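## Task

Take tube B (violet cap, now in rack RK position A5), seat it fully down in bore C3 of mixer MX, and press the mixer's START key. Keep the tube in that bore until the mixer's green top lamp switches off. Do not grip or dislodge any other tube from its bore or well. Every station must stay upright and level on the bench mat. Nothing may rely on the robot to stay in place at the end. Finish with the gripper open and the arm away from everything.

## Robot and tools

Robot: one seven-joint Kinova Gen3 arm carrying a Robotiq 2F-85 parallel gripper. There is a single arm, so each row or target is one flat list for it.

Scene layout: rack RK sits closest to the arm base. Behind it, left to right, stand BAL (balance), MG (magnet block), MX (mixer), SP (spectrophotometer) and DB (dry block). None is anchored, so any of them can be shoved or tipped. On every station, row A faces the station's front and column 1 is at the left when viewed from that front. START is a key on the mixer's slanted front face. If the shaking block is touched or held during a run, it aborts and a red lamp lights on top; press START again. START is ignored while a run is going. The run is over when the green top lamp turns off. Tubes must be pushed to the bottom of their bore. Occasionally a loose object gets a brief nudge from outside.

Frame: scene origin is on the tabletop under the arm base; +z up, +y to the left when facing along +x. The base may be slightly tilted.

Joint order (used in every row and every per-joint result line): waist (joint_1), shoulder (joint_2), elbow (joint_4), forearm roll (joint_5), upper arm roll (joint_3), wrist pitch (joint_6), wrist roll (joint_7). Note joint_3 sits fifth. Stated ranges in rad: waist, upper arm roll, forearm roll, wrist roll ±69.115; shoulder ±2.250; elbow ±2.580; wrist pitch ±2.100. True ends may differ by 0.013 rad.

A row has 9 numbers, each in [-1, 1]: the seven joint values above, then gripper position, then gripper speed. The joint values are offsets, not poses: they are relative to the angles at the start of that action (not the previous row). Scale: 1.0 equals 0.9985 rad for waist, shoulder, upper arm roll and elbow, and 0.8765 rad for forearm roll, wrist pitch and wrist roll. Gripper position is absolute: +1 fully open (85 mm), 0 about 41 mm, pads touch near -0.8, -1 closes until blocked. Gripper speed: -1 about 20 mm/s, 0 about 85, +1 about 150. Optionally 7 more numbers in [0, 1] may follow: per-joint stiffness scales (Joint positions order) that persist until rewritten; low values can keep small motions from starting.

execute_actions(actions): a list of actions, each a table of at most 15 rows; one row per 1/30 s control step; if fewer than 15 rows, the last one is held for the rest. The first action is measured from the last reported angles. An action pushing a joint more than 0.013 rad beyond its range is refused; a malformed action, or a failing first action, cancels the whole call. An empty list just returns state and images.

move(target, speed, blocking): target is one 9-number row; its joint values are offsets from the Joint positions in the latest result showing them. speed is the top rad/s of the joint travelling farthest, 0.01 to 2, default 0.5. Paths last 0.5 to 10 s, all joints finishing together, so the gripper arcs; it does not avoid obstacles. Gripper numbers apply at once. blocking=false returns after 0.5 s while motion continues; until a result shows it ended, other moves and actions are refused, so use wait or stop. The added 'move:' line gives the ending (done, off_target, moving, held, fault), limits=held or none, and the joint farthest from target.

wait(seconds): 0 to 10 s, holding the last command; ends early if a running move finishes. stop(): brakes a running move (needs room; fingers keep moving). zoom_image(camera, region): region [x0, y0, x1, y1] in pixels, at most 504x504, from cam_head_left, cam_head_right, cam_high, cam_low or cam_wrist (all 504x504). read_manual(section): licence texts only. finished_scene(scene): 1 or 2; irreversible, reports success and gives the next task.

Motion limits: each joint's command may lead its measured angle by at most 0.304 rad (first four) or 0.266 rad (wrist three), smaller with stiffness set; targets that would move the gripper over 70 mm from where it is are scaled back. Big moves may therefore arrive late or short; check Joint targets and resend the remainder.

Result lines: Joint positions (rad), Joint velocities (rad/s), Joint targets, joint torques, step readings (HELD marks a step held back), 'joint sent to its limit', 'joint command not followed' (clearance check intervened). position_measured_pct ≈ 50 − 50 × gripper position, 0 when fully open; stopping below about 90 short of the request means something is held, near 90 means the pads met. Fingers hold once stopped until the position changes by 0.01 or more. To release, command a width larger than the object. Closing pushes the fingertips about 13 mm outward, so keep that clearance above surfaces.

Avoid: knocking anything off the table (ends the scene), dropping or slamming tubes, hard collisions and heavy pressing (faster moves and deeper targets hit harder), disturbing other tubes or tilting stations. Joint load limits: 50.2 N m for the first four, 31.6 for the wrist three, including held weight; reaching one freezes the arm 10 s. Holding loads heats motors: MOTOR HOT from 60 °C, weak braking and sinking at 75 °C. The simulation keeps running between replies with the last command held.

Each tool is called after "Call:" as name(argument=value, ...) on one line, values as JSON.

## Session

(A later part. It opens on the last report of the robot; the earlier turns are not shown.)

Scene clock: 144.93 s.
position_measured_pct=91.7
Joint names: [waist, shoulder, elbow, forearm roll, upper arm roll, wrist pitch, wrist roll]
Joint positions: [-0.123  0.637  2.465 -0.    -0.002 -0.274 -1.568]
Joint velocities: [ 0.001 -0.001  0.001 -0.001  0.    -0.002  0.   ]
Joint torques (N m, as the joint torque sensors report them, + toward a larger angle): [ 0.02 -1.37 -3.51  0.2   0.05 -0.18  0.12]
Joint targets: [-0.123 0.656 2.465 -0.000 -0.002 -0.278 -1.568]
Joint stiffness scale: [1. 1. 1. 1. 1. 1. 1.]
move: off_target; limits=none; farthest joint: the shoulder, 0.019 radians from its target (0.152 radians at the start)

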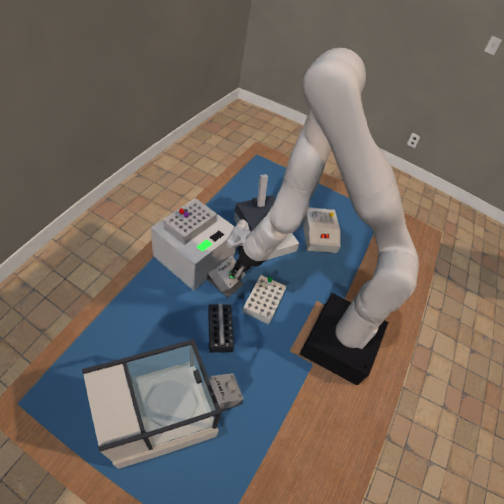

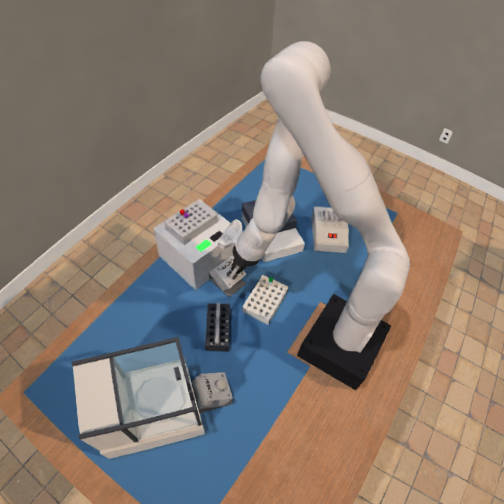

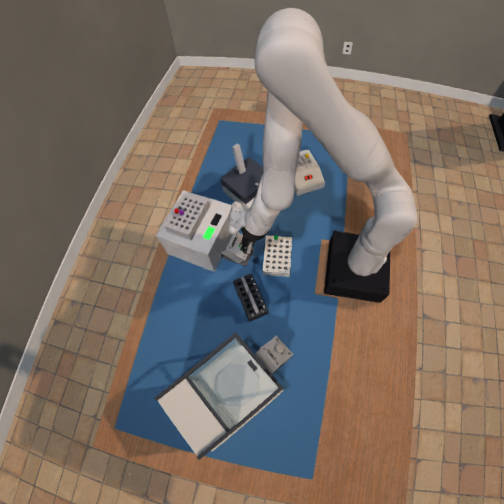

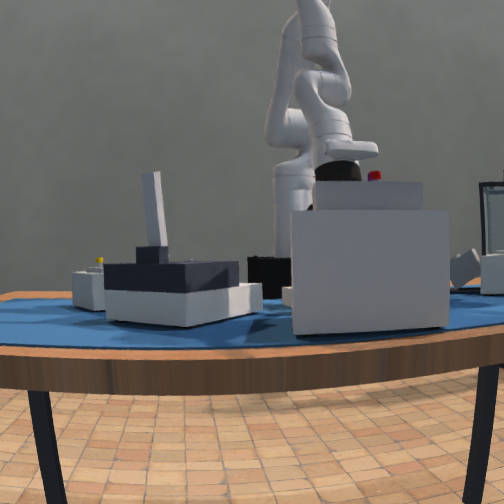

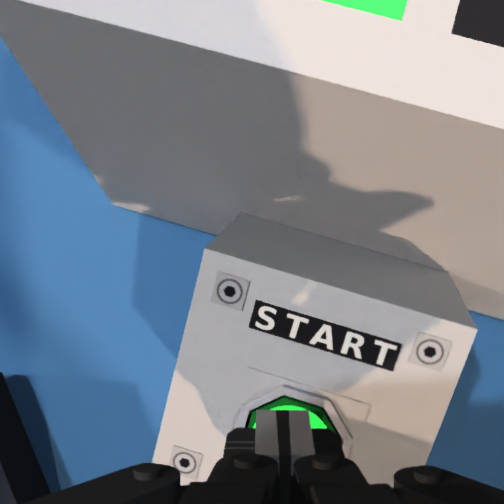

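Call:
move(target=[0,-0.5,-0.15,0,0,0.9,0,-1,0])

Call:
wait(seconds=10)

Scene clock: 148.37 s.
position_measured_pct=91.7
Joint names: [waist, shoulder, elbow, forearm roll, upper arm roll, wrist pitch, wrist roll]
Joint positions: [-0.123  0.141  2.32  -0.    -0.002  0.508 -1.568]
Joint velocities: [-0.    -0.002  0.001  0.    -0.     0.001  0.001]
Joint torques (N m, as the joint torque sensors report them, + toward a larger angle): [ 0.01 -8.81 -5.52  0.23 -0.27 -0.47  0.09]
Joint targets: [-0.123 0.138 2.315 -0.000 -0.002 0.515 -1.568]
Joint stiffness scale: [1. 1. 1. 1. 1. 1. 1.]
move: done; limits=none; farthest joint: the wrist pitch, 0.007 radians from its target (0.789 radians at the start)

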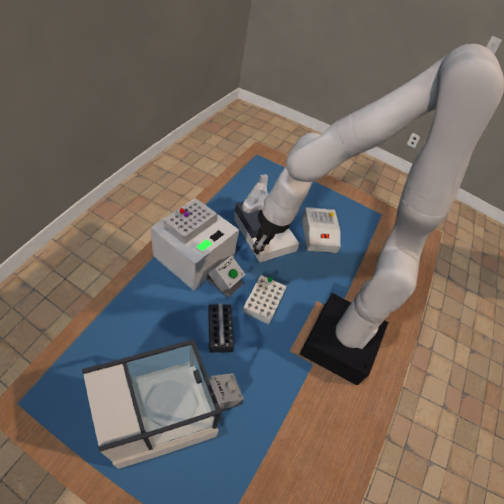

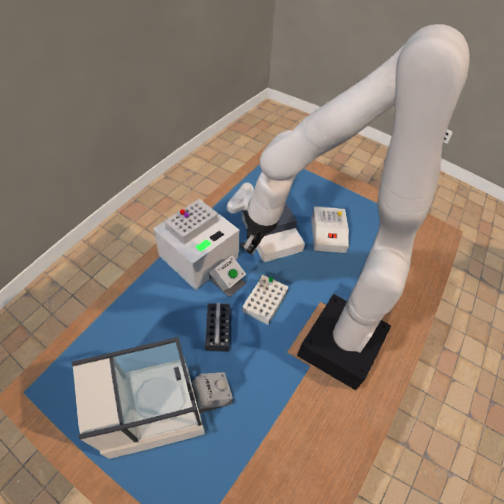

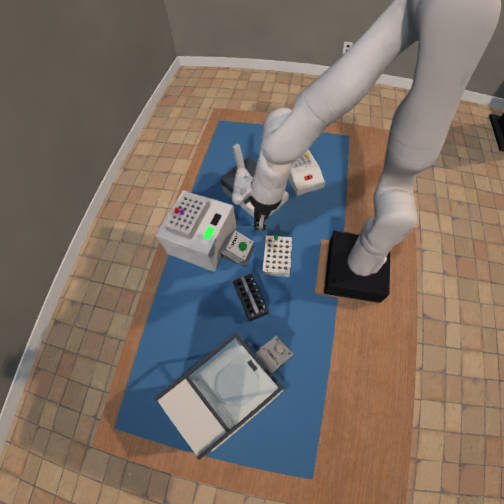

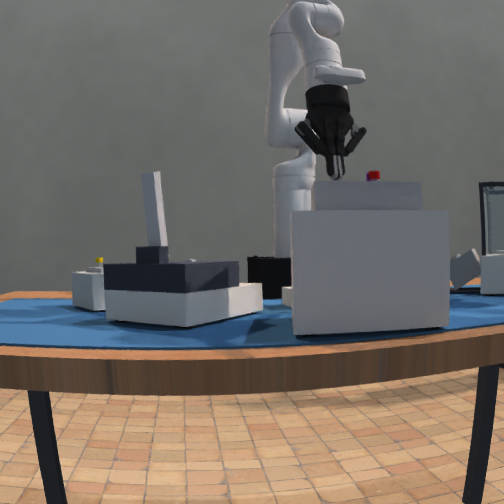

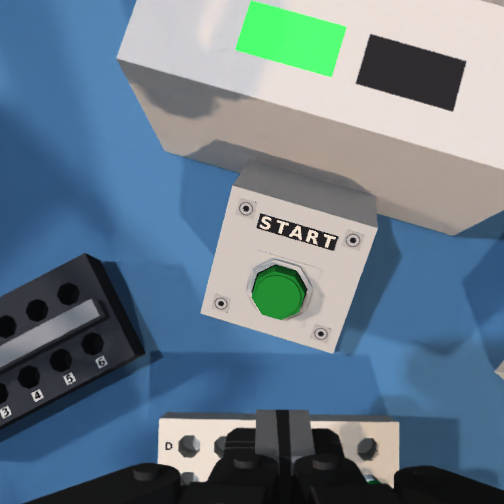

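Scene clock: 158.37 s.
position_measured_pct=91.7
Joint names: [waist, shoulder, elbow, forearm roll, upper arm roll, wrist pitch, wrist roll]
Joint positions: [-0.123  0.14   2.32  -0.    -0.002  0.508 -1.568]
Joint velocities: [ 0.001 -0.     0.001  0.     0.     0.     0.   ]
Joint torques (N m, as the joint torque sensors report them, + toward a larger angle): [-0.06 -9.38 -5.47  0.26 -0.27 -0.41  0.21]
Joint targets: [-0.123 0.138 2.315 -0.000 -0.002 0.515 -1.568]
Joint stiffness scale: [1. 1. 1. 1. 1. 1. 1.]
wait: 10.00 s; at rest by 0.17 s

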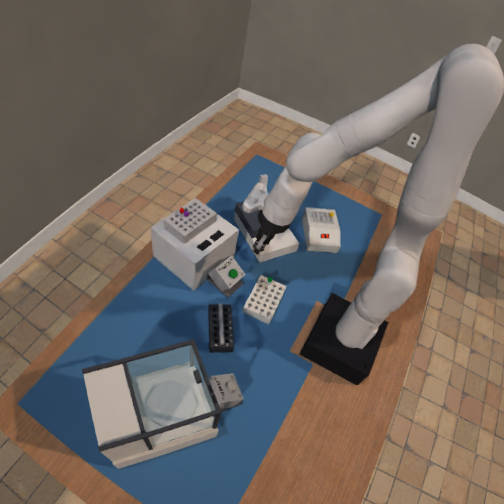

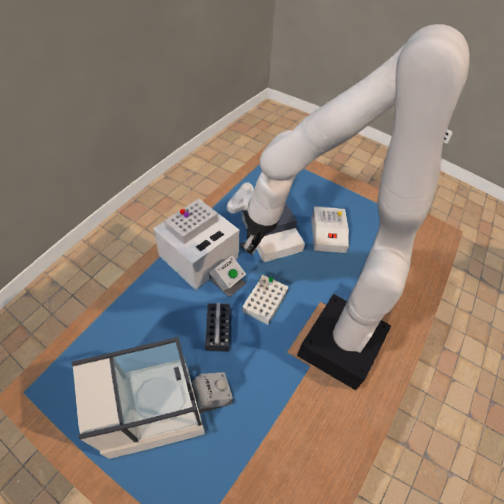

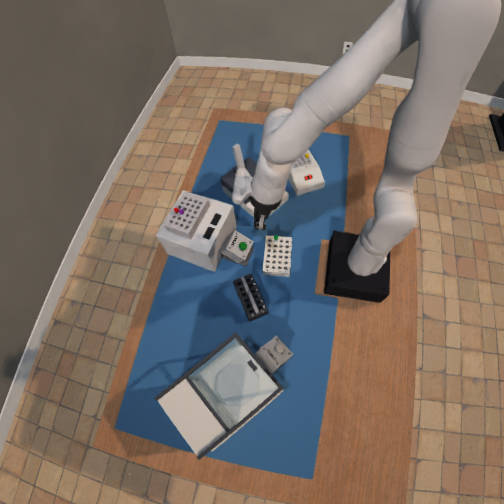

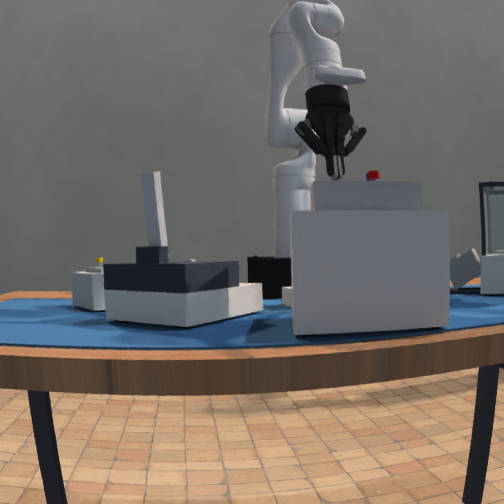

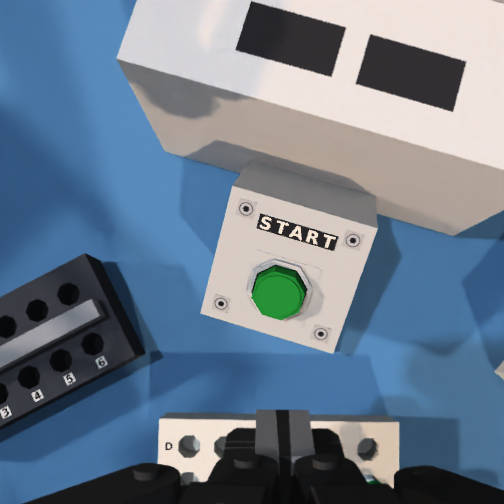

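Call:
finished_scene(scene=1)

The scene is finished: the task was done.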